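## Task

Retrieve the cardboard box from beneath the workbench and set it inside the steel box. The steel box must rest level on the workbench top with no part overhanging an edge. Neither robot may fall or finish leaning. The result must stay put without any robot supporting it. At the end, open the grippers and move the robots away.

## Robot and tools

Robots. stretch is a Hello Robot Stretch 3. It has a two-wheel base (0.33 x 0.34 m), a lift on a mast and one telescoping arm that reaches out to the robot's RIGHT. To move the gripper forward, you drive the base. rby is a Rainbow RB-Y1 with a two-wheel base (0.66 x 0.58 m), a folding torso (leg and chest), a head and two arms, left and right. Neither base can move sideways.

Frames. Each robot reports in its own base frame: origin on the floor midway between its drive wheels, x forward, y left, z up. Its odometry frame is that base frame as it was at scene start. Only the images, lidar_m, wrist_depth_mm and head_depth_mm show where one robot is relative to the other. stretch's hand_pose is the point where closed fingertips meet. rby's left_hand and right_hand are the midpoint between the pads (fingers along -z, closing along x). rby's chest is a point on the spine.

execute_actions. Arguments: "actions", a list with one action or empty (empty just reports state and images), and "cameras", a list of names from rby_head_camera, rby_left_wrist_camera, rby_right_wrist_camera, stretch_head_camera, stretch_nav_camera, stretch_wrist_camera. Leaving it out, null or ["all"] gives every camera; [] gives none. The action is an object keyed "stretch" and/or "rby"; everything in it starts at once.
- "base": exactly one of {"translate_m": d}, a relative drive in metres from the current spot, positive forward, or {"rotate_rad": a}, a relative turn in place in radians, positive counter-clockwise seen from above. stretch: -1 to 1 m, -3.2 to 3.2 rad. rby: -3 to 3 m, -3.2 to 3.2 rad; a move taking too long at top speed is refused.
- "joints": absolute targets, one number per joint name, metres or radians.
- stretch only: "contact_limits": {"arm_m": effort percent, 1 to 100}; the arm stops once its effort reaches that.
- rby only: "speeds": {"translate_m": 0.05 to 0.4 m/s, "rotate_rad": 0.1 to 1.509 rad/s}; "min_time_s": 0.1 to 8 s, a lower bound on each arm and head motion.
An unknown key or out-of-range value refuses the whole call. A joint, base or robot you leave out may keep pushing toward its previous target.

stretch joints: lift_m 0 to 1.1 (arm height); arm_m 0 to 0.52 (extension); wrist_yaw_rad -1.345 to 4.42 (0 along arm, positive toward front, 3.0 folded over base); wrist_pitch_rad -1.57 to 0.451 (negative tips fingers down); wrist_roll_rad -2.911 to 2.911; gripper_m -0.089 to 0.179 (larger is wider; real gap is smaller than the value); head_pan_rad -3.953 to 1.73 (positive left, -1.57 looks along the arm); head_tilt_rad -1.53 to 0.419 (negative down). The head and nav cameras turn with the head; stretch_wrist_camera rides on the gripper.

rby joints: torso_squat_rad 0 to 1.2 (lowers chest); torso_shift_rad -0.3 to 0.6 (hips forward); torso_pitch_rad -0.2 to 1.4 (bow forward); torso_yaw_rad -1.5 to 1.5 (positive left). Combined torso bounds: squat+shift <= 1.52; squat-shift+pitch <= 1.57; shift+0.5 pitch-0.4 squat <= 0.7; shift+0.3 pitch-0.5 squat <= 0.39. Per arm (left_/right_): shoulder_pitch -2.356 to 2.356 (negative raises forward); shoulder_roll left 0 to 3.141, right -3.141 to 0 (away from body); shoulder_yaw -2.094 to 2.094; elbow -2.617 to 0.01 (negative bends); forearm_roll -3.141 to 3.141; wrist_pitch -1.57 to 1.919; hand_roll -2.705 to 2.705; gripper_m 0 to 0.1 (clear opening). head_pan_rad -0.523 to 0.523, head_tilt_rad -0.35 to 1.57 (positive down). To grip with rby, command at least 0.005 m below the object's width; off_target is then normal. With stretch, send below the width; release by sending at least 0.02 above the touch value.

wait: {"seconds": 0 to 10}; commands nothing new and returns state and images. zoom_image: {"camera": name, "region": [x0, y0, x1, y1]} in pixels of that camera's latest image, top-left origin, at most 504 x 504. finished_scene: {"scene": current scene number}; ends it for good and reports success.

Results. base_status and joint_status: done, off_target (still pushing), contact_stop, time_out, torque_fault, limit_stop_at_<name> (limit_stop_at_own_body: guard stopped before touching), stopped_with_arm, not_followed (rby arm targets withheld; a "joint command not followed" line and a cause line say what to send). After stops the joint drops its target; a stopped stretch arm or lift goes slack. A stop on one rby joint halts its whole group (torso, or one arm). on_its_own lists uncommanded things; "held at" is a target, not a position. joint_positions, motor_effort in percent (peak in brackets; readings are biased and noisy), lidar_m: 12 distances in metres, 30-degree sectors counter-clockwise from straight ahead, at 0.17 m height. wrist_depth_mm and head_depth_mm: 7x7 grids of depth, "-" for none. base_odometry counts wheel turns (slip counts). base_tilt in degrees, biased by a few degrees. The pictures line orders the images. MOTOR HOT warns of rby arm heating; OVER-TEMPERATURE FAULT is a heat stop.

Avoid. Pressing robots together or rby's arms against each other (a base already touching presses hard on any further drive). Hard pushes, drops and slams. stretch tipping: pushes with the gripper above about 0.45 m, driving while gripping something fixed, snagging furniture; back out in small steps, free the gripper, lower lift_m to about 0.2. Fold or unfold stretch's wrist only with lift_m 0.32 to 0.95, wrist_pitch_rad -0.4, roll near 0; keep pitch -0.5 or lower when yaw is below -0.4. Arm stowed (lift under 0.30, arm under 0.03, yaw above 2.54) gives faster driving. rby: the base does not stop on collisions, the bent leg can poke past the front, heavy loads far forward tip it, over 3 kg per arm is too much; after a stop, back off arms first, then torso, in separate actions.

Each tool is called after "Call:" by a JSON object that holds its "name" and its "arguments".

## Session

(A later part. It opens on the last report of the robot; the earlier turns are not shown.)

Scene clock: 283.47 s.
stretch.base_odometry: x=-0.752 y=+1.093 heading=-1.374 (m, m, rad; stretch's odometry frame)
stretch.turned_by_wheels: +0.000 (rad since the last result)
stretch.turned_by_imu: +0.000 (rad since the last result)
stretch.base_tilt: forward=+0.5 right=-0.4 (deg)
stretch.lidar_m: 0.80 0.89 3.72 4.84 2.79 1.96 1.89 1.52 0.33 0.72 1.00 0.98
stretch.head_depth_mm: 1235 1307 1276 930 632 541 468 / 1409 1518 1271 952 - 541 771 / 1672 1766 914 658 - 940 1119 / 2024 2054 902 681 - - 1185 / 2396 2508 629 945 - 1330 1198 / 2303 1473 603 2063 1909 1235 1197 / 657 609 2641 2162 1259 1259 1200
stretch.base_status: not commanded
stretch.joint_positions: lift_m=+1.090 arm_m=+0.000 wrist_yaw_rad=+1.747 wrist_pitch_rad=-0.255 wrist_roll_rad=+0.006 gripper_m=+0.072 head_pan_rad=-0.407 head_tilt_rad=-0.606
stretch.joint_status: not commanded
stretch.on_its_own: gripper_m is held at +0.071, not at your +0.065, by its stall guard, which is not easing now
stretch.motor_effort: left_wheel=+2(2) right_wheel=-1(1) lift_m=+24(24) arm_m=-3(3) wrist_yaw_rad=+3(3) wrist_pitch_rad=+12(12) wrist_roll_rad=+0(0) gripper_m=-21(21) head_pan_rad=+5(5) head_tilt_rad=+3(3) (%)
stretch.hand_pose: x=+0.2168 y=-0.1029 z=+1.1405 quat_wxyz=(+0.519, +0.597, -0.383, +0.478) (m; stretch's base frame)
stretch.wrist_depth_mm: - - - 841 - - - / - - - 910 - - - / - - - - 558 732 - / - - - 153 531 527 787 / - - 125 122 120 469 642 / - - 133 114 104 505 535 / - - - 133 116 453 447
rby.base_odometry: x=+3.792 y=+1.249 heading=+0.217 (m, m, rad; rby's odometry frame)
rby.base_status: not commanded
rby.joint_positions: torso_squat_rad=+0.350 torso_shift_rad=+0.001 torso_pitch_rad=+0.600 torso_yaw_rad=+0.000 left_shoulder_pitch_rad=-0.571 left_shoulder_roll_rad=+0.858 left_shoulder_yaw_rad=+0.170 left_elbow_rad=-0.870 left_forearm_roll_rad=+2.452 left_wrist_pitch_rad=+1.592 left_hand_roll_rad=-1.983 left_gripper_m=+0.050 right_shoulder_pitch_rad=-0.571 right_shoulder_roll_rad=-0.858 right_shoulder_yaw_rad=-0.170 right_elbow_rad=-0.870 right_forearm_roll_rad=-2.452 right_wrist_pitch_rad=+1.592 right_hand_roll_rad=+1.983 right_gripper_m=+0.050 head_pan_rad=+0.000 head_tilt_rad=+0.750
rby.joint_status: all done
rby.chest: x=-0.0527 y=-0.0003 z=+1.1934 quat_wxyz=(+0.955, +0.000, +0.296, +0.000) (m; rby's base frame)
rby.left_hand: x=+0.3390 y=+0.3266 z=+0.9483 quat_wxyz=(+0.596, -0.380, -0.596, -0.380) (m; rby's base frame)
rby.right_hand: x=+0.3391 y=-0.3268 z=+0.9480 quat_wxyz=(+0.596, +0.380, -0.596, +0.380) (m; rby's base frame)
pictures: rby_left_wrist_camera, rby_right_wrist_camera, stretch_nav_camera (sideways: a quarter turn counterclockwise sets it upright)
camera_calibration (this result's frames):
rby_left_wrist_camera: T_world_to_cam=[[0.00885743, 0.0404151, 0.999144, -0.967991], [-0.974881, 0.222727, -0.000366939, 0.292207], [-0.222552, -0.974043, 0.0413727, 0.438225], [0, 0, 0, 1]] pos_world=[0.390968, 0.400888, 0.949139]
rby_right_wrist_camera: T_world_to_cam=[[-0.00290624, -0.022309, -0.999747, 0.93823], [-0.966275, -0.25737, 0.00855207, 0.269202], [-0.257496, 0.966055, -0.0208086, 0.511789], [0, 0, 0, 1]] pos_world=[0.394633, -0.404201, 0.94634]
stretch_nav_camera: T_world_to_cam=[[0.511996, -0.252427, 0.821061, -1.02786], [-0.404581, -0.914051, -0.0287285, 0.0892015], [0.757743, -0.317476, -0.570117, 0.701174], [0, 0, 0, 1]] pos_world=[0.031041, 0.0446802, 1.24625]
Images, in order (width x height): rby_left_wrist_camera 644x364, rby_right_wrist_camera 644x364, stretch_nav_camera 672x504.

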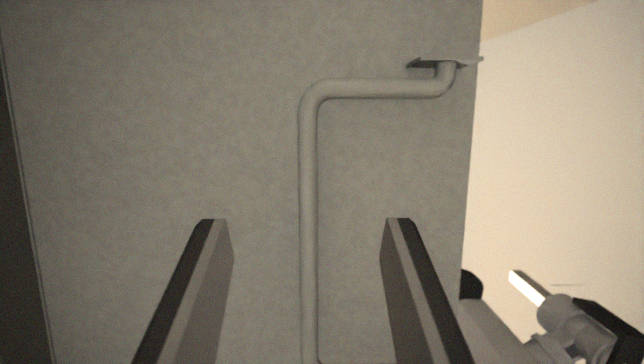

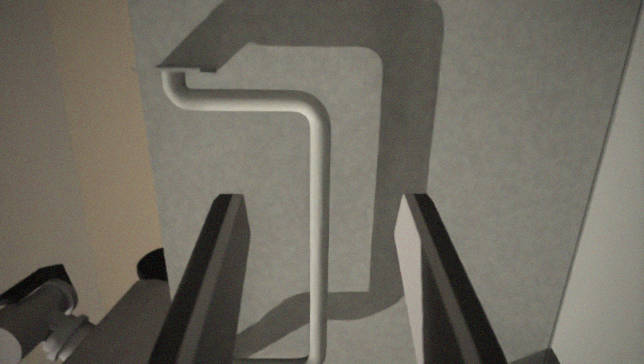

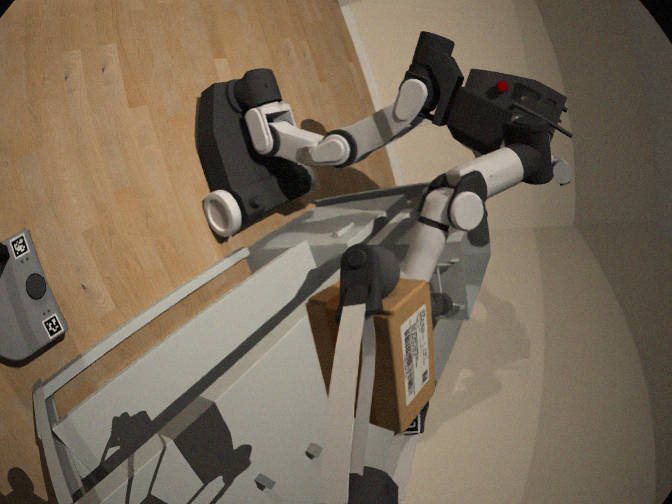

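Call:
{"name": "execute_actions", "arguments": {"actions": [{"rby":{"base":{"translate_m":-1.3},"joints":{"head_tilt_rad":-0.2}},"stretch":{"base":{"translate_m":0.15},"joints":{"arm_m":0.3,"wrist_yaw_rad":1.57,"wrist_pitch_rad":-0.1}}}], "cameras": []}}

Call:
{"name": "execute_actions", "arguments": {"actions": [{"stretch":{"base":{"translate_m":0.6},"joints":{"head_pan_rad":-1.2,"head_tilt_rad":-0.6}}}], "cameras": ["rby_head_camera","stretch_head_camera","stretch_wrist_camera"]}}

Scene clock: 300.93 s.
stretch.base_odometry: x=-0.723 y=+0.946 heading=-1.374 (m, m, rad; stretch's odometry frame)
stretch.turned_by_wheels: +0.000 (rad since the last result)
stretch.turned_by_imu: -0.002 (rad since the last result)
stretch.base_tilt: forward=+0.5 right=-0.4 (deg)
stretch.lidar_m: 1.08 1.66 1.33 4.87 3.00 2.12 2.03 0.42 0.47 0.97 1.00 0.84
stretch.head_depth_mm: 1220 1301 1277 865 654 526 452 / 1406 1508 1060 866 653 539 790 / 1659 1791 818 842 653 914 872 / 2008 2100 793 820 1074 1056 1188 / 2286 2462 995 999 1418 1404 1202 / 2173 2381 1508 2155 1785 1434 1205 / 2095 2309 2522 2339 1772 1433 1195
stretch.base_status: done
stretch.joint_positions: lift_m=+1.090 arm_m=+0.300 wrist_yaw_rad=+1.571 wrist_pitch_rad=-0.139 wrist_roll_rad=+0.006 gripper_m=+0.072 head_pan_rad=-0.407 head_tilt_rad=-0.606
stretch.joint_status: all done
stretch.on_its_own: gripper_m is held at +0.071, not at your +0.065, by its stall guard, which is not easing now
stretch.motor_effort: left_wheel=+1(6) right_wheel=-1(3) lift_m=+24(24) arm_m=+3(4) wrist_yaw_rad=-1(10) wrist_pitch_rad=+13(12) wrist_roll_rad=+0(0) gripper_m=-21(21) head_pan_rad=+5(5) head_tilt_rad=+3(3) (%)
stretch.hand_pose: x=+0.2291 y=-0.4447 z=+1.1691 quat_wxyz=(+0.532, +0.535, -0.465, +0.462) (m; stretch's base frame)
stretch.wrist_depth_mm: - - - - - - 685 / - - - - - - 684 / - - - - - - 694 / - - - 153 - - 698 / - - 125 122 120 856 709 / - - 133 114 104 586 617 / - - 497 133 116 510 501
rby.base_odometry: x=+2.522 y=+0.970 heading=+0.216 (m, m, rad; rby's odometry frame)
rby.base_status: done
rby.joint_positions: torso_squat_rad=+0.350 torso_shift_rad=+0.001 torso_pitch_rad=+0.600 torso_yaw_rad=+0.000 left_shoulder_pitch_rad=-0.571 left_shoulder_roll_rad=+0.858 left_shoulder_yaw_rad=+0.170 left_elbow_rad=-0.870 left_forearm_roll_rad=+2.452 left_wrist_pitch_rad=+1.592 left_hand_roll_rad=-1.983 left_gripper_m=+0.050 right_shoulder_pitch_rad=-0.571 right_shoulder_roll_rad=-0.858 right_shoulder_yaw_rad=-0.170 right_elbow_rad=-0.870 right_forearm_roll_rad=-2.452 right_wrist_pitch_rad=+1.592 right_hand_roll_rad=+1.983 right_gripper_m=+0.050 head_pan_rad=+0.000 head_tilt_rad=-0.200
rby.joint_status: all done
rby.chest: x=-0.0528 y=-0.0003 z=+1.1934 quat_wxyz=(+0.955, +0.000, +0.296, +0.000) (m; rby's base frame)
rby.left_hand: x=+0.3391 y=+0.3266 z=+0.9484 quat_wxyz=(+0.596, -0.380, -0.596, -0.380) (m; rby's base frame)
rby.right_hand: x=+0.3392 y=-0.3267 z=+0.9481 quat_wxyz=(+0.596, +0.380, -0.596, +0.380) (m; rby's base frame)
pictures: none
No camera images: the call's "cameras" was empty. Leave "cameras" out to get every camera's image.

Scene clock: 308.53 s.
stretch.base_odometry: x=-0.606 y=+0.357 heading=-1.374 (m, m, rad; stretch's odometry frame)
stretch.turned_by_wheels: +0.000 (rad since the last result)
stretch.turned_by_imu: -0.001 (rad since the last result)
stretch.base_tilt: forward=+0.5 right=-0.4 (deg)
stretch.lidar_m: 2.01 2.06 1.20 1.16 3.92 2.75 2.64 0.97 0.99 0.76 0.34 0.40
stretch.head_depth_mm: 773 833 977 861 654 525 438 / 804 882 1003 824 654 524 438 / 836 913 1040 587 487 509 438 / 868 930 1056 619 649 407 447 / 898 969 515 658 648 438 463 / 932 1043 1140 700 419 480 645 / 973 1092 1177 750 441 496 707
stretch.base_status: done
stretch.joint_positions: lift_m=+1.090 arm_m=+0.300 wrist_yaw_rad=+1.571 wrist_pitch_rad=-0.139 wrist_roll_rad=+0.006 gripper_m=+0.072 head_pan_rad=-1.193 head_tilt_rad=-0.606
stretch.joint_status: all done
stretch.on_its_own: gripper_m is held at +0.071, not at your +0.065, by its stall guard, which is not easing now
stretch.motor_effort: left_wheel=+1(5) right_wheel=-1(2) lift_m=+24(24) arm_m=+3(3) wrist_yaw_rad=-1(2) wrist_pitch_rad=+13(13) wrist_roll_rad=+0(0) gripper_m=-21(21) head_pan_rad=-4(52) head_tilt_rad=+3(3) (%)
stretch.hand_pose: x=+0.2291 y=-0.4447 z=+1.1691 quat_wxyz=(+0.532, +0.535, -0.465, +0.462) (m; stretch's base frame)
stretch.wrist_depth_mm: - - - - - - 668 / - - - - - - 673 / - - - - - - 680 / - - - 153 - - 686 / - - 126 122 120 847 685 / - - 133 114 104 582 618 / - - 358 133 116 512 507
rby.base_odometry: x=+2.522 y=+0.970 heading=+0.216 (m, m, rad; rby's odometry frame)
rby.base_status: not commanded
rby.joint_positions: torso_squat_rad=+0.350 torso_shift_rad=+0.001 torso_pitch_rad=+0.600 torso_yaw_rad=+0.000 left_shoulder_pitch_rad=-0.571 left_shoulder_roll_rad=+0.858 left_shoulder_yaw_rad=+0.170 left_elbow_rad=-0.870 left_forearm_roll_rad=+2.452 left_wrist_pitch_rad=+1.592 left_hand_roll_rad=-1.983 left_gripper_m=+0.050 right_shoulder_pitch_rad=-0.571 right_shoulder_roll_rad=-0.858 right_shoulder_yaw_rad=-0.170 right_elbow_rad=-0.870 right_forearm_roll_rad=-2.452 right_wrist_pitch_rad=+1.592 right_hand_roll_rad=+1.983 right_gripper_m=+0.050 head_pan_rad=+0.000 head_tilt_rad=-0.200
rby.joint_status: not commanded
rby.chest: x=-0.0528 y=-0.0003 z=+1.1934 quat_wxyz=(+0.955, +0.000, +0.296, +0.000) (m; rby's base frame)
rby.left_hand: x=+0.3391 y=+0.3266 z=+0.9484 quat_wxyz=(+0.596, -0.380, -0.596, -0.380) (m; rby's base frame)
rby.right_hand: x=+0.3392 y=-0.3267 z=+0.9481 quat_wxyz=(+0.596, +0.380, -0.596, +0.380) (m; rby's base frame)
pictures: rby_head_camera, stretch_head_camera (sideways: a quarter turn clockwise sets it upright), stretch_wrist_camera
camera_calibration (this result's frames):
rby_head_camera: T_world_to_cam=[[-0.0431604, -0.99856, -0.0318501, 0.049289], [-0.345243, 0.044823, -0.937443, 1.34278], [0.937521, -0.0294644, -0.34668, 0.333729], [0, 0, 0, 1]] pos_world=[0.152835, -0.00113628, 1.37605]
stretch_head_camera: T_world_to_cam=[[-0.203545, 0.492919, -0.845932, 1.12221], [0.926266, 0.376855, -0.00328438, 0.00124269], [0.317175, -0.784227, -0.533281, 0.647442], [0, 0, 0, 1]] pos_world=[0.0219171, -0.0458847, 1.29458]
stretch_wrist_camera: T_world_to_cam=[[0.0227465, -0.998561, -0.0485749, -0.387352], [-0.35476, 0.0373634, -0.93421, 1.21406], [0.934681, 0.0384825, -0.3534, 0.381894], [0, 0, 0, 1]] pos_world=[0.0825626, -0.446852, 1.25033]
Images, in order (width x height): rby_head_camera 896x504, stretch_head_camera 896x504, stretch_wrist_camera 644x364.

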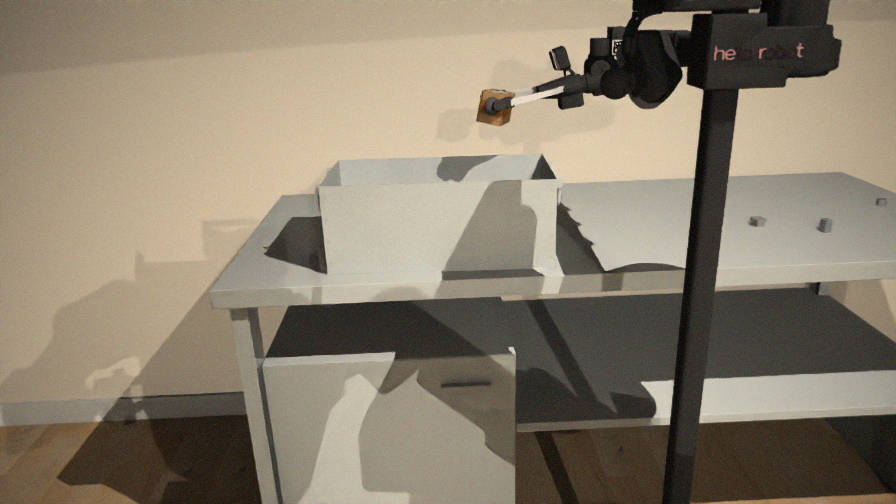

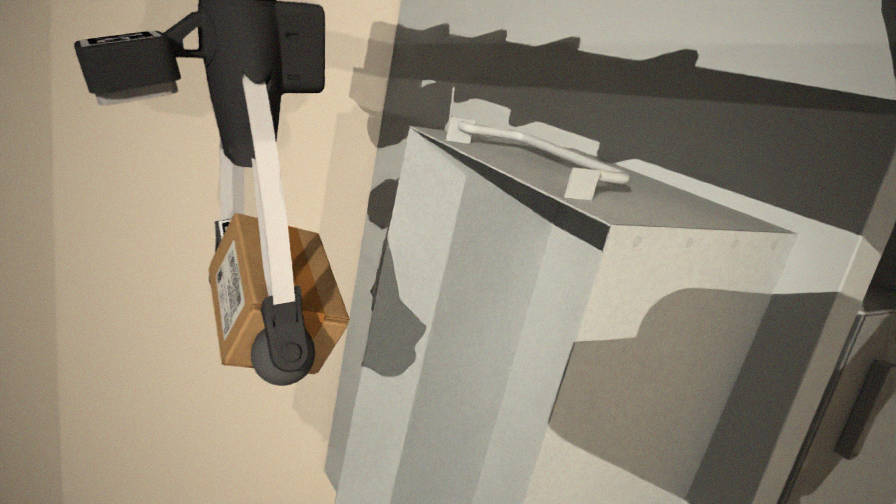

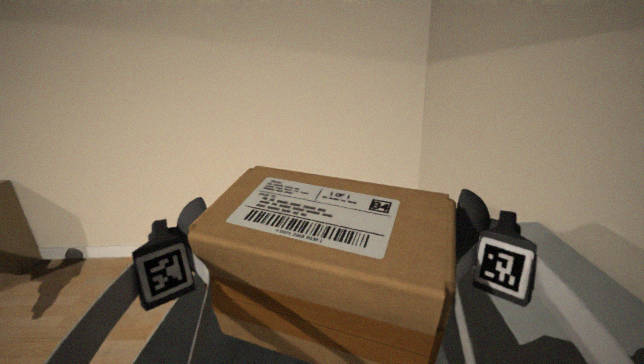

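Call:
{"name": "execute_actions", "arguments": {"actions": [{"stretch":{"base":{"translate_m":0.25},"joints":{"wrist_pitch_rad":-0.45,"arm_m":0.295,"head_pan_rad":-1.4,"head_tilt_rad":-0.75}}}], "cameras": []}}

Call:
{"name": "execute_actions", "arguments": {"actions": [{"stretch":{"joints":{"wrist_pitch_rad":-1.0,"lift_m":1.0}}}], "cameras": ["rby_head_camera","stretch_head_camera","stretch_wrist_camera"]}}

Scene clock: 332.77 s.
stretch.base_odometry: x=-0.557 y=+0.112 heading=-1.374 (m, m, rad; stretch's odometry frame)
stretch.turned_by_wheels: +0.000 (rad since the last result)
stretch.turned_by_imu: -0.002 (rad since the last result)
stretch.base_tilt: forward=+0.5 right=-0.4 (deg)
stretch.lidar_m: 1.76 1.81 1.21 1.16 4.26 3.01 1.22 1.23 0.98 0.28 0.29 0.39
stretch.head_depth_mm: - 909 941 594 365 424 719 / 791 933 937 611 372 442 718 / 798 - 572 630 377 447 667 / 847 906 588 641 386 456 669 / 838 921 577 652 392 466 742 / 853 942 417 659 408 476 785 / 866 989 614 660 425 487 838
stretch.base_status: done
stretch.joint_positions: lift_m=+1.090 arm_m=+0.295 wrist_yaw_rad=+1.571 wrist_pitch_rad=-0.476 wrist_roll_rad=+0.006 gripper_m=+0.072 head_pan_rad=-1.393 head_tilt_rad=-0.740
stretch.joint_status: all done
stretch.on_its_own: gripper_m is held at +0.071, not at your +0.065, by its stall guard, which is not easing now
stretch.motor_effort: left_wheel=+1(6) right_wheel=-2(4) lift_m=+24(24) arm_m=-4(4) wrist_yaw_rad=-2(2) wrist_pitch_rad=+9(12) wrist_roll_rad=+0(0) gripper_m=-21(21) head_pan_rad=-4(26) head_tilt_rad=-6(21) (%)
stretch.hand_pose: x=+0.1954 y=-0.4403 z=+1.0897 quat_wxyz=(+0.603, +0.605, -0.369, +0.366) (m; stretch's base frame)
stretch.wrist_depth_mm: - - - - - - 661 / - - - - - - 669 / - - - - - - 678 / - - 334 152 324 586 572 / - - 126 122 120 505 487 / - 260 134 114 104 401 421 / - 276 345 133 116 366 371
rby.base_odometry: x=+2.522 y=+0.970 heading=+0.216 (m, m, rad; rby's odometry frame)
rby.base_status: not commanded
rby.joint_positions: torso_squat_rad=+0.350 torso_shift_rad=+0.001 torso_pitch_rad=+0.600 torso_yaw_rad=+0.000 left_shoulder_pitch_rad=-0.571 left_shoulder_roll_rad=+0.858 left_shoulder_yaw_rad=+0.170 left_elbow_rad=-0.870 left_forearm_roll_rad=+2.452 left_wrist_pitch_rad=+1.592 left_hand_roll_rad=-1.983 left_gripper_m=+0.050 right_shoulder_pitch_rad=-0.571 right_shoulder_roll_rad=-0.858 right_shoulder_yaw_rad=-0.170 right_elbow_rad=-0.870 right_forearm_roll_rad=-2.452 right_wrist_pitch_rad=+1.592 right_hand_roll_rad=+1.983 right_gripper_m=+0.050 head_pan_rad=+0.000 head_tilt_rad=-0.200
rby.joint_status: not commanded
rby.chest: x=-0.0528 y=-0.0003 z=+1.1934 quat_wxyz=(+0.955, +0.000, +0.296, +0.000) (m; rby's base frame)
rby.left_hand: x=+0.3391 y=+0.3266 z=+0.9484 quat_wxyz=(+0.596, -0.380, -0.596, -0.380) (m; rby's base frame)
rby.right_hand: x=+0.3392 y=-0.3267 z=+0.9481 quat_wxyz=(+0.596, +0.380, -0.596, +0.380) (m; rby's base frame)
pictures: none
No camera images: the call's "cameras" was empty. Leave "cameras" out to get every camera's image.

Scene clock: 334.43 s.
stretch.base_odometry: x=-0.557 y=+0.112 heading=-1.374 (m, m, rad; stretch's odometry frame)
stretch.turned_by_wheels: +0.000 (rad since the last result)
stretch.turned_by_imu: +0.000 (rad since the last result)
stretch.base_tilt: forward=+0.5 right=-0.4 (deg)
stretch.lidar_m: 1.75 1.81 1.21 1.16 4.29 3.03 1.21 1.22 0.98 0.28 0.29 0.39
stretch.head_depth_mm: 775 - 547 594 365 424 718 / 799 895 - 614 373 442 719 / 813 921 778 618 378 447 667 / 827 936 581 528 384 456 669 / 841 953 598 643 391 467 744 / 853 973 607 660 408 476 786 / 865 990 616 660 425 488 838
stretch.base_status: not commanded
stretch.joint_positions: lift_m=+1.000 arm_m=+0.295 wrist_yaw_rad=+1.571 wrist_pitch_rad=-1.009 wrist_roll_rad=+0.006 gripper_m=+0.072 head_pan_rad=-1.393 head_tilt_rad=-0.740
stretch.joint_status: all done
stretch.on_its_own: gripper_m is held at +0.071, not at your +0.065, by its stall guard, which is not easing now
stretch.motor_effort: left_wheel=+1(1) right_wheel=-1(2) lift_m=+18(25) arm_m=-3(4) wrist_yaw_rad=-1(1) wrist_pitch_rad=+3(6) wrist_roll_rad=+0(0) gripper_m=-21(21) head_pan_rad=-4(4) head_tilt_rad=-6(5) (%)
stretch.hand_pose: x=+0.0947 y=-0.4404 z=+0.9092 quat_wxyz=(+0.679, +0.680, -0.198, +0.194) (m; stretch's base frame)
stretch.wrist_depth_mm: 192 266 324 320 308 162 105 / 192 265 303 297 289 163 105 / 191 266 285 281 271 163 105 / 191 265 266 151 238 163 105 / 191 250 125 122 120 141 105 / 191 236 134 114 104 178 101 / 182 230 225 134 117 164 98
rby.base_odometry: x=+2.522 y=+0.970 heading=+0.216 (m, m, rad; rby's odometry frame)
rby.base_status: not commanded
rby.joint_positions: torso_squat_rad=+0.350 torso_shift_rad=+0.001 torso_pitch_rad=+0.600 torso_yaw_rad=+0.000 left_shoulder_pitch_rad=-0.571 left_shoulder_roll_rad=+0.858 left_shoulder_yaw_rad=+0.170 left_elbow_rad=-0.870 left_forearm_roll_rad=+2.452 left_wrist_pitch_rad=+1.592 left_hand_roll_rad=-1.983 left_gripper_m=+0.050 right_shoulder_pitch_rad=-0.571 right_shoulder_roll_rad=-0.858 right_shoulder_yaw_rad=-0.170 right_elbow_rad=-0.870 right_forearm_roll_rad=-2.452 right_wrist_pitch_rad=+1.592 right_hand_roll_rad=+1.983 right_gripper_m=+0.050 head_pan_rad=+0.000 head_tilt_rad=-0.200
rby.joint_status: not commanded
rby.chest: x=-0.0528 y=-0.0003 z=+1.1934 quat_wxyz=(+0.955, +0.000, +0.296, +0.000) (m; rby's base frame)
rby.left_hand: x=+0.3391 y=+0.3266 z=+0.9484 quat_wxyz=(+0.596, -0.380, -0.596, -0.380) (m; rby's base frame)
rby.right_hand: x=+0.3392 y=-0.3267 z=+0.9481 quat_wxyz=(+0.596, +0.380, -0.596, +0.380) (m; rby's base frame)
pictures: rby_head_camera, stretch_head_camera (sideways: a quarter turn clockwise sets it upright), stretch_wrist_camera
camera_calibration (this result's frames):
rby_head_camera: T_world_to_cam=[[-0.0431604, -0.99856, -0.0318501, 0.049289], [-0.345243, 0.044823, -0.937442, 1.34278], [0.93752, -0.0294643, -0.34668, 0.33373], [0, 0, 0, 1]] pos_world=[0.152835, -0.00113628, 1.37605]
stretch_head_camera: T_world_to_cam=[[-0.120762, 0.630447, -0.766781, 1.01852], [0.982616, 0.18564, -0.00212118, -0.000615885], [0.141008, -0.753707, -0.641905, 0.78983], [0, 0, 0, 1]] pos_world=[0.012231, -0.046706, 1.28797]
stretch_wrist_camera: T_world_to_cam=[[-0.0229349, -0.998579, -0.0481069, -0.388715], [-0.942839, 0.0376065, -0.331119, 0.430853], [0.332458, 0.0377629, -0.942362, 1.00762], [0, 0, 0, 1]] pos_world=[0.0623191, -0.442416, 1.07351]
Images, in order (width x height): rby_head_camera 896x504, stretch_head_camera 896x504, stretch_wrist_camera 644x364.

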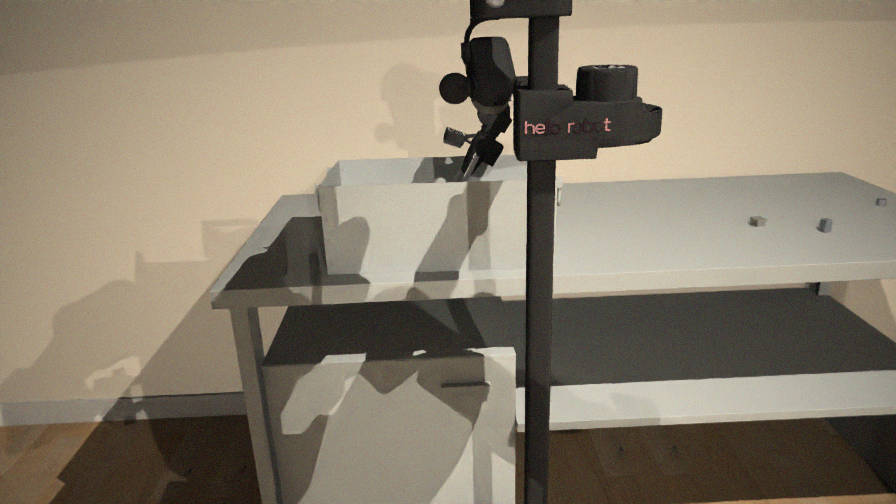

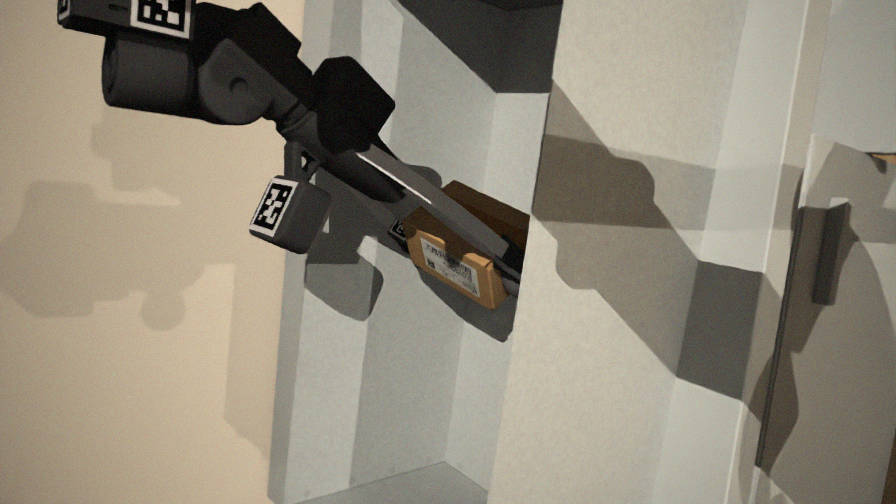

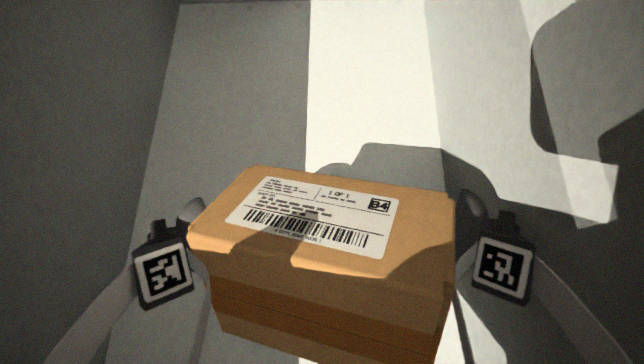

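Call:
{"name": "execute_actions", "arguments": {"actions": [{"stretch":{"joints":{"wrist_pitch_rad":-0.85,"lift_m":0.94,"arm_m":0.28}}}], "cameras": ["rby_head_camera","stretch_head_camera","stretch_wrist_camera"]}}

Scene clock: 347.33 s.
stretch.base_odometry: x=-0.557 y=+0.112 heading=-1.374 (m, m, rad; stretch's odometry frame)
stretch.turned_by_wheels: +0.000 (rad since the last result)
stretch.turned_by_imu: -0.001 (rad since the last result)
stretch.base_tilt: forward=+0.4 right=-0.4 (deg)
stretch.lidar_m: 1.76 1.81 1.21 1.16 4.27 3.03 1.22 1.23 0.99 0.28 0.29 0.39
stretch.head_depth_mm: 789 862 533 594 364 423 719 / 800 890 - 635 373 442 720 / 813 921 983 642 377 447 668 / 828 938 981 603 383 456 669 / 841 954 598 645 392 467 742 / 855 971 608 660 408 476 788 / 868 988 616 659 425 487 838
stretch.base_status: not commanded
stretch.joint_positions: lift_m=+0.940 arm_m=+0.280 wrist_yaw_rad=+1.571 wrist_pitch_rad=-0.860 wrist_roll_rad=+0.006 gripper_m=+0.075 head_pan_rad=-1.393 head_tilt_rad=-0.740
stretch.joint_status: all done
stretch.on_its_own: gripper_m is held at +0.074, not at your +0.065, by its stall guard, which is not easing now
stretch.motor_effort: left_wheel=+1(1) right_wheel=+1(1) lift_m=+15(19) arm_m=-4(2) wrist_yaw_rad=-2(2) wrist_pitch_rad=+3(8) wrist_roll_rad=+0(0) gripper_m=-20(21) head_pan_rad=-5(4) head_tilt_rad=-5(5) (%)
stretch.hand_pose: x=+0.1276 y=-0.4254 z=+0.8692 quat_wxyz=(+0.662, +0.664, -0.248, +0.244) (m; stretch's base frame)
stretch.wrist_depth_mm: 178 242 303 301 294 193 124 / 178 241 284 277 270 193 124 / 177 241 256 251 245 193 124 / 177 228 230 152 225 193 125 / 177 214 124 121 120 167 124 / 177 201 133 114 104 184 119 / 165 186 179 133 116 175 116
rby.base_odometry: x=+2.522 y=+0.970 heading=+0.216 (m, m, rad; rby's odometry frame)
rby.base_status: not commanded
rby.joint_positions: torso_squat_rad=+0.350 torso_shift_rad=+0.001 torso_pitch_rad=+0.600 torso_yaw_rad=+0.000 left_shoulder_pitch_rad=-0.571 left_shoulder_roll_rad=+0.858 left_shoulder_yaw_rad=+0.170 left_elbow_rad=-0.870 left_forearm_roll_rad=+2.452 left_wrist_pitch_rad=+1.592 left_hand_roll_rad=-1.983 left_gripper_m=+0.050 right_shoulder_pitch_rad=-0.571 right_shoulder_roll_rad=-0.858 right_shoulder_yaw_rad=-0.170 right_elbow_rad=-0.870 right_forearm_roll_rad=-2.452 right_wrist_pitch_rad=+1.592 right_hand_roll_rad=+1.983 right_gripper_m=+0.050 head_pan_rad=+0.000 head_tilt_rad=-0.200
rby.joint_status: not commanded
rby.chest: x=-0.0528 y=-0.0003 z=+1.1934 quat_wxyz=(+0.955, +0.000, +0.296, +0.000) (m; rby's base frame)
rby.left_hand: x=+0.3391 y=+0.3266 z=+0.9484 quat_wxyz=(+0.596, -0.380, -0.596, -0.380) (m; rby's base frame)
rby.right_hand: x=+0.3392 y=-0.3267 z=+0.9481 quat_wxyz=(+0.596, +0.380, -0.596, +0.380) (m; rby's base frame)
pictures: rby_head_camera, stretch_head_camera (sideways: a quarter turn clockwise sets it upright), stretch_wrist_camera
camera_calibration (this result's frames):
rby_head_camera: T_world_to_cam=[[-0.04316, -0.99856, -0.0318503, 0.0492893], [-0.345243, 0.0448231, -0.937443, 1.34278], [0.937521, -0.0294639, -0.34668, 0.33373], [0, 0, 0, 1]] pos_world=[0.152834, -0.00113631, 1.37605]
stretch_head_camera: T_world_to_cam=[[-0.120771, 0.630505, -0.766732, 1.01845], [0.982616, 0.185637, -0.0021205, -0.000616772], [0.140997, -0.753659, -0.641964, 0.789907], [0, 0, 0, 1]] pos_world=[0.0122307, -0.046705, 1.28797]
stretch_wrist_camera: T_world_to_cam=[[-0.0154099, -0.998578, -0.0510431, -0.373305], [-0.883049, 0.0375379, -0.467777, 0.559188], [0.469028, 0.0378651, -0.882371, 0.888899], [0, 0, 0, 1]] pos_world=[0.0711197, -0.427423, 1.02686]
Images, in order (width x height): rby_head_camera 896x504, stretch_head_camera 896x504, stretch_wrist_camera 644x364.

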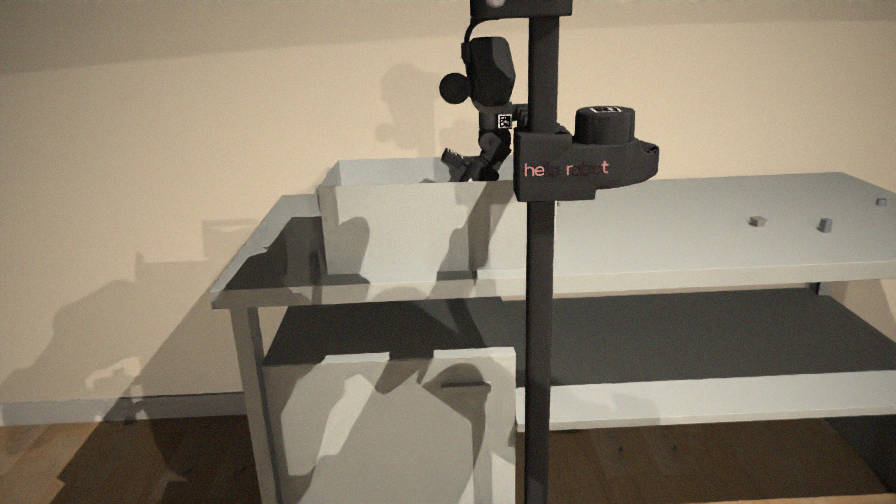

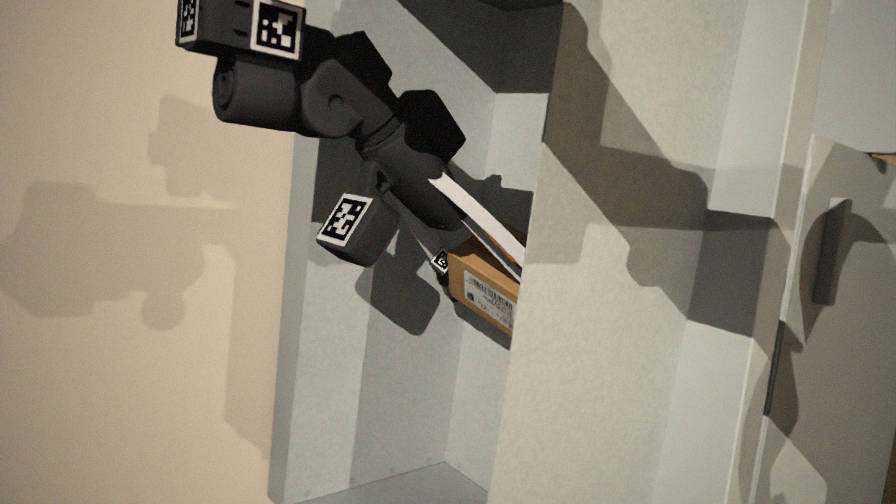

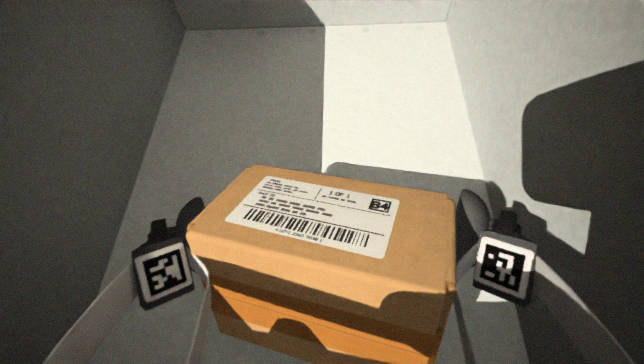

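Call:
{"name": "execute_actions", "arguments": {"actions": [{"stretch":{"joints":{"wrist_pitch_rad":-0.71,"lift_m":0.905}}}], "cameras": []}}

Call:
{"name": "execute_actions", "arguments": {"actions": [{"stretch":{"joints":{"gripper_m":0.15}}}], "cameras": ["stretch_head_camera","stretch_wrist_camera"]}}

Scene clock: 355.47 s.
stretch.base_odometry: x=-0.557 y=+0.112 heading=-1.374 (m, m, rad; stretch's odometry frame)
stretch.turned_by_wheels: +0.000 (rad since the last result)
stretch.turned_by_imu: -0.001 (rad since the last result)
stretch.base_tilt: forward=+0.5 right=-0.4 (deg)
stretch.lidar_m: 1.75 1.80 1.22 1.16 4.27 3.03 1.22 1.22 0.98 0.28 0.29 0.39
stretch.head_depth_mm: 790 883 - 598 365 424 720 / 800 905 - 639 373 442 719 / 814 922 571 642 378 447 668 / 828 939 982 631 385 457 669 / 838 955 597 616 392 466 742 / 855 973 607 659 408 477 787 / 866 990 618 659 426 487 838
stretch.base_status: not commanded
stretch.joint_positions: lift_m=+0.905 arm_m=+0.280 wrist_yaw_rad=+1.571 wrist_pitch_rad=-0.700 wrist_roll_rad=+0.007 gripper_m=+0.075 head_pan_rad=-1.393 head_tilt_rad=-0.740
stretch.joint_status: all done
stretch.on_its_own: gripper_m is held at +0.074, not at your +0.065, by its stall guard, which is not easing now
stretch.motor_effort: left_wheel=+0(2) right_wheel=+2(3) lift_m=+14(17) arm_m=-3(3) wrist_yaw_rad=-1(1) wrist_pitch_rad=-3(8) wrist_roll_rad=+0(0) gripper_m=-21(20) head_pan_rad=-4(4) head_tilt_rad=-6(5) (%)
stretch.hand_pose: x=+0.1590 y=-0.4253 z=+0.8606 quat_wxyz=(+0.640, +0.642, -0.300, +0.296) (m; stretch's base frame)
stretch.wrist_depth_mm: 177 241 275 272 272 194 125 / 177 240 301 297 293 194 125 / 176 239 267 261 255 195 126 / 176 226 146 138 134 195 126 / 177 211 122 118 114 169 125 / 176 196 138 114 103 173 120 / - 172 169 151 132 162 117
rby.base_odometry: x=+2.522 y=+0.970 heading=+0.216 (m, m, rad; rby's odometry frame)
rby.base_status: not commanded
rby.joint_positions: torso_squat_rad=+0.350 torso_shift_rad=+0.001 torso_pitch_rad=+0.600 torso_yaw_rad=+0.000 left_shoulder_pitch_rad=-0.571 left_shoulder_roll_rad=+0.858 left_shoulder_yaw_rad=+0.170 left_elbow_rad=-0.870 left_forearm_roll_rad=+2.452 left_wrist_pitch_rad=+1.592 left_hand_roll_rad=-1.983 left_gripper_m=+0.050 right_shoulder_pitch_rad=-0.571 right_shoulder_roll_rad=-0.858 right_shoulder_yaw_rad=-0.170 right_elbow_rad=-0.870 right_forearm_roll_rad=-2.452 right_wrist_pitch_rad=+1.592 right_hand_roll_rad=+1.983 right_gripper_m=+0.050 head_pan_rad=+0.000 head_tilt_rad=-0.200
rby.joint_status: not commanded
rby.chest: x=-0.0528 y=-0.0003 z=+1.1934 quat_wxyz=(+0.955, +0.000, +0.296, +0.000) (m; rby's base frame)
rby.left_hand: x=+0.3391 y=+0.3266 z=+0.9484 quat_wxyz=(+0.596, -0.380, -0.596, -0.380) (m; rby's base frame)
rby.right_hand: x=+0.3392 y=-0.3267 z=+0.9481 quat_wxyz=(+0.596, +0.380, -0.596, +0.380) (m; rby's base frame)
pictures: none
No camera images: the call's "cameras" was empty. Leave "cameras" out to get every camera's image.

Scene clock: 356.70 s.
stretch.base_odometry: x=-0.557 y=+0.112 heading=-1.374 (m, m, rad; stretch's odometry frame)
stretch.turned_by_wheels: +0.000 (rad since the last result)
stretch.turned_by_imu: +0.000 (rad since the last result)
stretch.base_tilt: forward=+0.4 right=-0.4 (deg)
stretch.lidar_m: 1.76 1.81 1.21 1.16 4.26 3.05 1.21 1.22 0.98 0.28 0.29 0.39
stretch.head_depth_mm: 788 884 - 600 365 424 718 / 801 905 - 639 373 443 720 / 815 922 570 - 378 447 668 / 827 941 983 624 383 456 669 / 842 953 598 628 392 466 743 / 853 971 607 659 407 477 787 / 868 989 617 659 425 487 838
stretch.base_status: not commanded
stretch.joint_positions: lift_m=+0.905 arm_m=+0.280 wrist_yaw_rad=+1.572 wrist_pitch_rad=-0.719 wrist_roll_rad=+0.007 gripper_m=+0.150 head_pan_rad=-1.393 head_tilt_rad=-0.740
stretch.joint_status: all done
stretch.motor_effort: left_wheel=+1(1) right_wheel=+0(3) lift_m=+17(17) arm_m=-3(3) wrist_yaw_rad=-2(2) wrist_pitch_rad=+3(4) wrist_roll_rad=+0(0) gripper_m=+0(82) head_pan_rad=-4(3) head_tilt_rad=-6(5) (%)
stretch.hand_pose: x=+0.1556 y=-0.4251 z=+0.8571 quat_wxyz=(+0.643, +0.645, -0.294, +0.290) (m; stretch's base frame)
stretch.wrist_depth_mm: 177 241 277 277 275 194 125 / 177 240 299 291 285 195 125 / 176 239 258 253 246 195 125 / 176 224 144 137 136 187 126 / 176 207 125 123 121 192 126 / 172 - 145 114 110 173 114 / - 170 167 159 133 159 137
rby.base_odometry: x=+2.522 y=+0.970 heading=+0.216 (m, m, rad; rby's odometry frame)
rby.base_status: not commanded
rby.joint_positions: torso_squat_rad=+0.350 torso_shift_rad=+0.001 torso_pitch_rad=+0.600 torso_yaw_rad=+0.000 left_shoulder_pitch_rad=-0.571 left_shoulder_roll_rad=+0.858 left_shoulder_yaw_rad=+0.170 left_elbow_rad=-0.870 left_forearm_roll_rad=+2.452 left_wrist_pitch_rad=+1.592 left_hand_roll_rad=-1.983 left_gripper_m=+0.050 right_shoulder_pitch_rad=-0.571 right_shoulder_roll_rad=-0.858 right_shoulder_yaw_rad=-0.170 right_elbow_rad=-0.870 right_forearm_roll_rad=-2.452 right_wrist_pitch_rad=+1.592 right_hand_roll_rad=+1.983 right_gripper_m=+0.050 head_pan_rad=+0.000 head_tilt_rad=-0.200
rby.joint_status: not commanded
rby.chest: x=-0.0528 y=-0.0003 z=+1.1934 quat_wxyz=(+0.955, +0.000, +0.296, +0.000) (m; rby's base frame)
rby.left_hand: x=+0.3391 y=+0.3266 z=+0.9484 quat_wxyz=(+0.596, -0.380, -0.596, -0.380) (m; rby's base frame)
rby.right_hand: x=+0.3392 y=-0.3267 z=+0.9481 quat_wxyz=(+0.596, +0.380, -0.596, +0.380) (m; rby's base frame)
pictures: stretch_head_camera (sideways: a quarter turn clockwise sets it upright), stretch_wrist_camera
camera_calibration (this result's frames):
stretch_head_camera: T_world_to_cam=[[-0.120767, 0.630539, -0.766705, 1.01842], [0.982619, 0.185622, -0.00212013, -0.000617273], [0.140981, -0.753635, -0.641996, 0.789949], [0, 0, 0, 1]] pos_world=[0.0122299, -0.0467045, 1.28797]
stretch_wrist_camera: T_world_to_cam=[[-0.00745233, -0.998561, -0.0531146, -0.372738], [-0.80868, 0.037262, -0.587068, 0.668773], [0.588202, 0.0385776, -0.807793, 0.782918], [0, 0, 0, 1]] pos_world=[0.0775311, -0.427325, 1.00525]
Images, in order (width x height): stretch_head_camera 896x504, stretch_wrist_camera 644x364.

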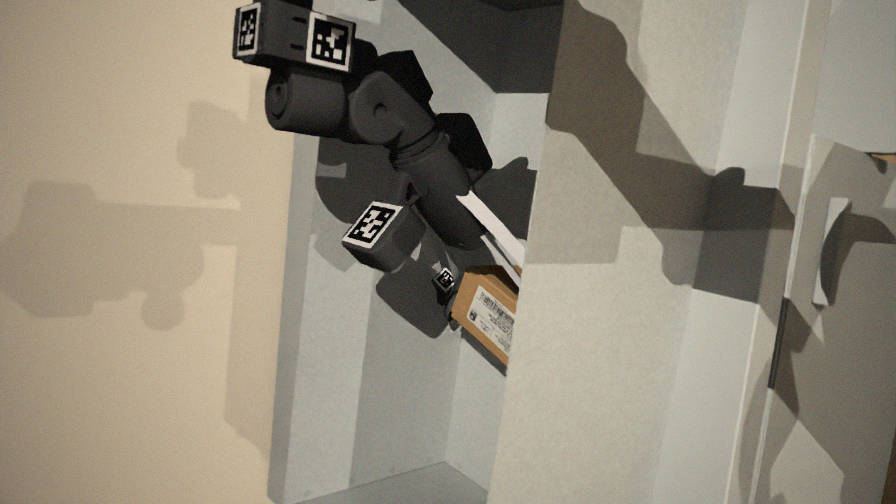

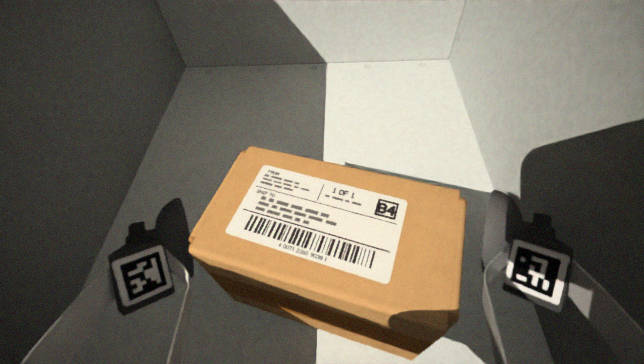

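Call:
{"name": "execute_actions", "arguments": {"actions": [{"stretch":{"joints":{"lift_m":1.095,"wrist_pitch_rad":-0.35}}}], "cameras": []}}

Call:
{"name": "execute_actions", "arguments": {"actions": [{"stretch":{"base":{"translate_m":-0.3},"joints":{"arm_m":0.0,"wrist_pitch_rad":-0.1,"gripper_m":0.05,"head_pan_rad":-0.9}}}], "cameras": ["rby_head_camera","stretch_head_camera"]}}

Scene clock: 365.73 s.
stretch.base_odometry: x=-0.557 y=+0.112 heading=-1.374 (m, m, rad; stretch's odometry frame)
stretch.turned_by_wheels: +0.000 (rad since the last result)
stretch.turned_by_imu: -0.002 (rad since the last result)
stretch.base_tilt: forward=+0.5 right=-0.4 (deg)
stretch.lidar_m: 1.76 1.80 1.21 1.16 4.27 3.04 1.22 1.22 0.98 0.28 0.29 0.39
stretch.head_depth_mm: - 909 941 594 364 424 719 / 787 924 938 611 372 442 720 / 795 - 572 630 378 447 668 / 854 975 589 633 386 457 668 / 841 921 597 628 392 467 743 / 853 957 598 658 408 476 788 / 865 987 616 659 426 488 838
stretch.base_status: not commanded
stretch.joint_positions: lift_m=+1.095 arm_m=+0.280 wrist_yaw_rad=+1.572 wrist_pitch_rad=-0.372 wrist_roll_rad=+0.007 gripper_m=+0.150 head_pan_rad=-1.393 head_tilt_rad=-0.740
stretch.joint_status: all done
stretch.motor_effort: left_wheel=+1(1) right_wheel=+0(0) lift_m=+24(23) arm_m=-3(3) wrist_yaw_rad=-2(2) wrist_pitch_rad=+8(9) wrist_roll_rad=+0(0) gripper_m=+1(0) head_pan_rad=-4(4) head_tilt_rad=-5(6) (%)
stretch.hand_pose: x=+0.2085 y=-0.4250 z=+1.1178 quat_wxyz=(+0.583, +0.585, -0.400, +0.397) (m; stretch's base frame)
stretch.wrist_depth_mm: - - - - - - 678 / - - - - - - 680 / - - - - - - 696 / - - - - - - 664 / - - 359 360 345 583 559 / - - 406 408 390 444 481 / - 267 405 424 395 393 406
rby.base_odometry: x=+2.522 y=+0.970 heading=+0.216 (m, m, rad; rby's odometry frame)
rby.base_status: not commanded
rby.joint_positions: torso_squat_rad=+0.350 torso_shift_rad=+0.001 torso_pitch_rad=+0.600 torso_yaw_rad=+0.000 left_shoulder_pitch_rad=-0.571 left_shoulder_roll_rad=+0.858 left_shoulder_yaw_rad=+0.170 left_elbow_rad=-0.870 left_forearm_roll_rad=+2.452 left_wrist_pitch_rad=+1.592 left_hand_roll_rad=-1.983 left_gripper_m=+0.050 right_shoulder_pitch_rad=-0.571 right_shoulder_roll_rad=-0.858 right_shoulder_yaw_rad=-0.170 right_elbow_rad=-0.870 right_forearm_roll_rad=-2.452 right_wrist_pitch_rad=+1.592 right_hand_roll_rad=+1.983 right_gripper_m=+0.050 head_pan_rad=+0.000 head_tilt_rad=-0.200
rby.joint_status: not commanded
rby.chest: x=-0.0528 y=-0.0003 z=+1.1934 quat_wxyz=(+0.955, +0.000, +0.296, +0.000) (m; rby's base frame)
rby.left_hand: x=+0.3391 y=+0.3266 z=+0.9484 quat_wxyz=(+0.596, -0.380, -0.596, -0.380) (m; rby's base frame)
rby.right_hand: x=+0.3392 y=-0.3267 z=+0.9481 quat_wxyz=(+0.596, +0.380, -0.596, +0.380) (m; rby's base frame)
pictures: none
No camera images: the call's "cameras" was empty. Leave "cameras" out to get every camera's image.

Scene clock: 369.90 s.
stretch.base_odometry: x=-0.615 y=+0.406 heading=-1.374 (m, m, rad; stretch's odometry frame)
stretch.turned_by_wheels: +0.000 (rad since the last result)
stretch.turned_by_imu: -0.002 (rad since the last result)
stretch.base_tilt: forward=+0.5 right=-0.5 (deg)
stretch.lidar_m: 0.89 2.12 1.21 1.16 3.82 2.71 2.59 0.92 0.99 0.95 0.37 0.40
stretch.head_depth_mm: - - - - - 468 428 / - - - - - 479 719 / 976 1085 618 - 440 479 779 / 1031 1151 671 - 484 514 958 / 1121 1233 771 468 542 778 1091 / 1215 1320 851 539 595 1024 1137 / 1337 1503 707 640 886 1259 1136
stretch.base_status: done
stretch.joint_positions: lift_m=+1.095 arm_m=+0.000 wrist_yaw_rad=+1.572 wrist_pitch_rad=-0.125 wrist_roll_rad=+0.007 gripper_m=+0.050 head_pan_rad=-0.907 head_tilt_rad=-0.740
stretch.joint_status: all done
stretch.motor_effort: left_wheel=+2(2) right_wheel=-1(6) lift_m=+24(23) arm_m=-4(3) wrist_yaw_rad=-2(2) wrist_pitch_rad=+8(6) wrist_roll_rad=+0(0) gripper_m=+0(82) head_pan_rad=+5(41) head_tilt_rad=-5(5) (%)
stretch.hand_pose: x=+0.2298 y=-0.1450 z=+1.1775 quat_wxyz=(+0.529, +0.532, -0.469, +0.466) (m; stretch's base frame)
stretch.wrist_depth_mm: - - - - - - - / - - - - - - - / - - - - - - - / - - - - - - - / - - - - 636 625 537 / - - - - 638 649 486 / - - - - 503 423 444
rby.base_odometry: x=+2.522 y=+0.970 heading=+0.216 (m, m, rad; rby's odometry frame)
rby.base_status: not commanded
rby.joint_positions: torso_squat_rad=+0.350 torso_shift_rad=+0.001 torso_pitch_rad=+0.600 torso_yaw_rad=+0.000 left_shoulder_pitch_rad=-0.571 left_shoulder_roll_rad=+0.858 left_shoulder_yaw_rad=+0.170 left_elbow_rad=-0.870 left_forearm_roll_rad=+2.452 left_wrist_pitch_rad=+1.592 left_hand_roll_rad=-1.983 left_gripper_m=+0.050 right_shoulder_pitch_rad=-0.571 right_shoulder_roll_rad=-0.858 right_shoulder_yaw_rad=-0.170 right_elbow_rad=-0.870 right_forearm_roll_rad=-2.452 right_wrist_pitch_rad=+1.592 right_hand_roll_rad=+1.983 right_gripper_m=+0.050 head_pan_rad=+0.000 head_tilt_rad=-0.200
rby.joint_status: not commanded
rby.chest: x=-0.0528 y=-0.0003 z=+1.1934 quat_wxyz=(+0.955, +0.000, +0.296, +0.000) (m; rby's base frame)
rby.left_hand: x=+0.3391 y=+0.3266 z=+0.9484 quat_wxyz=(+0.596, -0.380, -0.596, -0.380) (m; rby's base frame)
rby.right_hand: x=+0.3392 y=-0.3267 z=+0.9481 quat_wxyz=(+0.596, +0.380, -0.596, +0.380) (m; rby's base frame)
pictures: rby_head_camera, stretch_head_camera (sideways: a quarter turn clockwise sets it upright)
camera_calibration (this result's frames):
rby_head_camera: T_world_to_cam=[[-0.0431602, -0.99856, -0.0318503, 0.0492892], [-0.345243, 0.0448231, -0.937442, 1.34278], [0.93752, -0.0294642, -0.34668, 0.33373], [0, 0, 0, 1]] pos_world=[0.152835, -0.00113631, 1.37605]
stretch_head_camera: T_world_to_cam=[[-0.401447, 0.5012, -0.766576, 1.01996], [0.782075, 0.62318, -0.00211836, 0.000603746], [0.476654, -0.600371, -0.64215, 0.788101], [0, 0, 0, 1]] pos_world=[0.0333375, -0.0384284, 1.28796]
Images, in order (width x height): rby_head_camera 896x504, stretch_head_camera 896x504.

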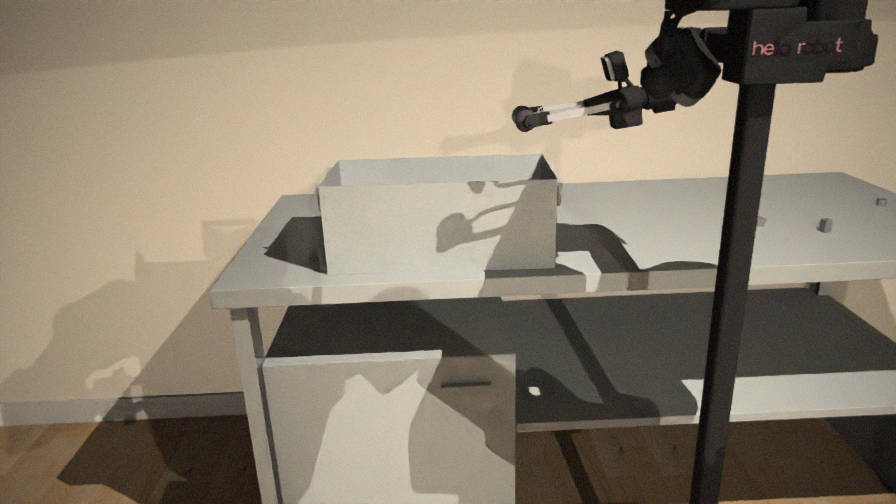

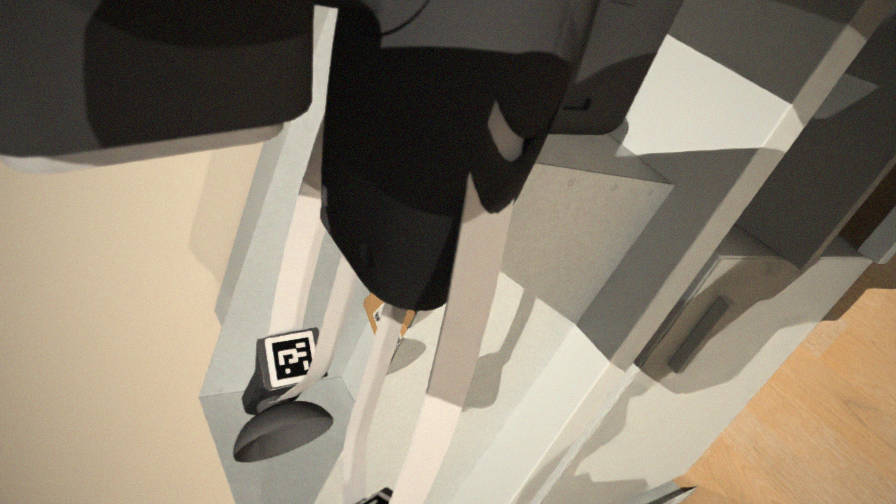

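Call:
{"name": "finished_scene", "arguments": {"scene": 2}}

The scene is finished: the task was done.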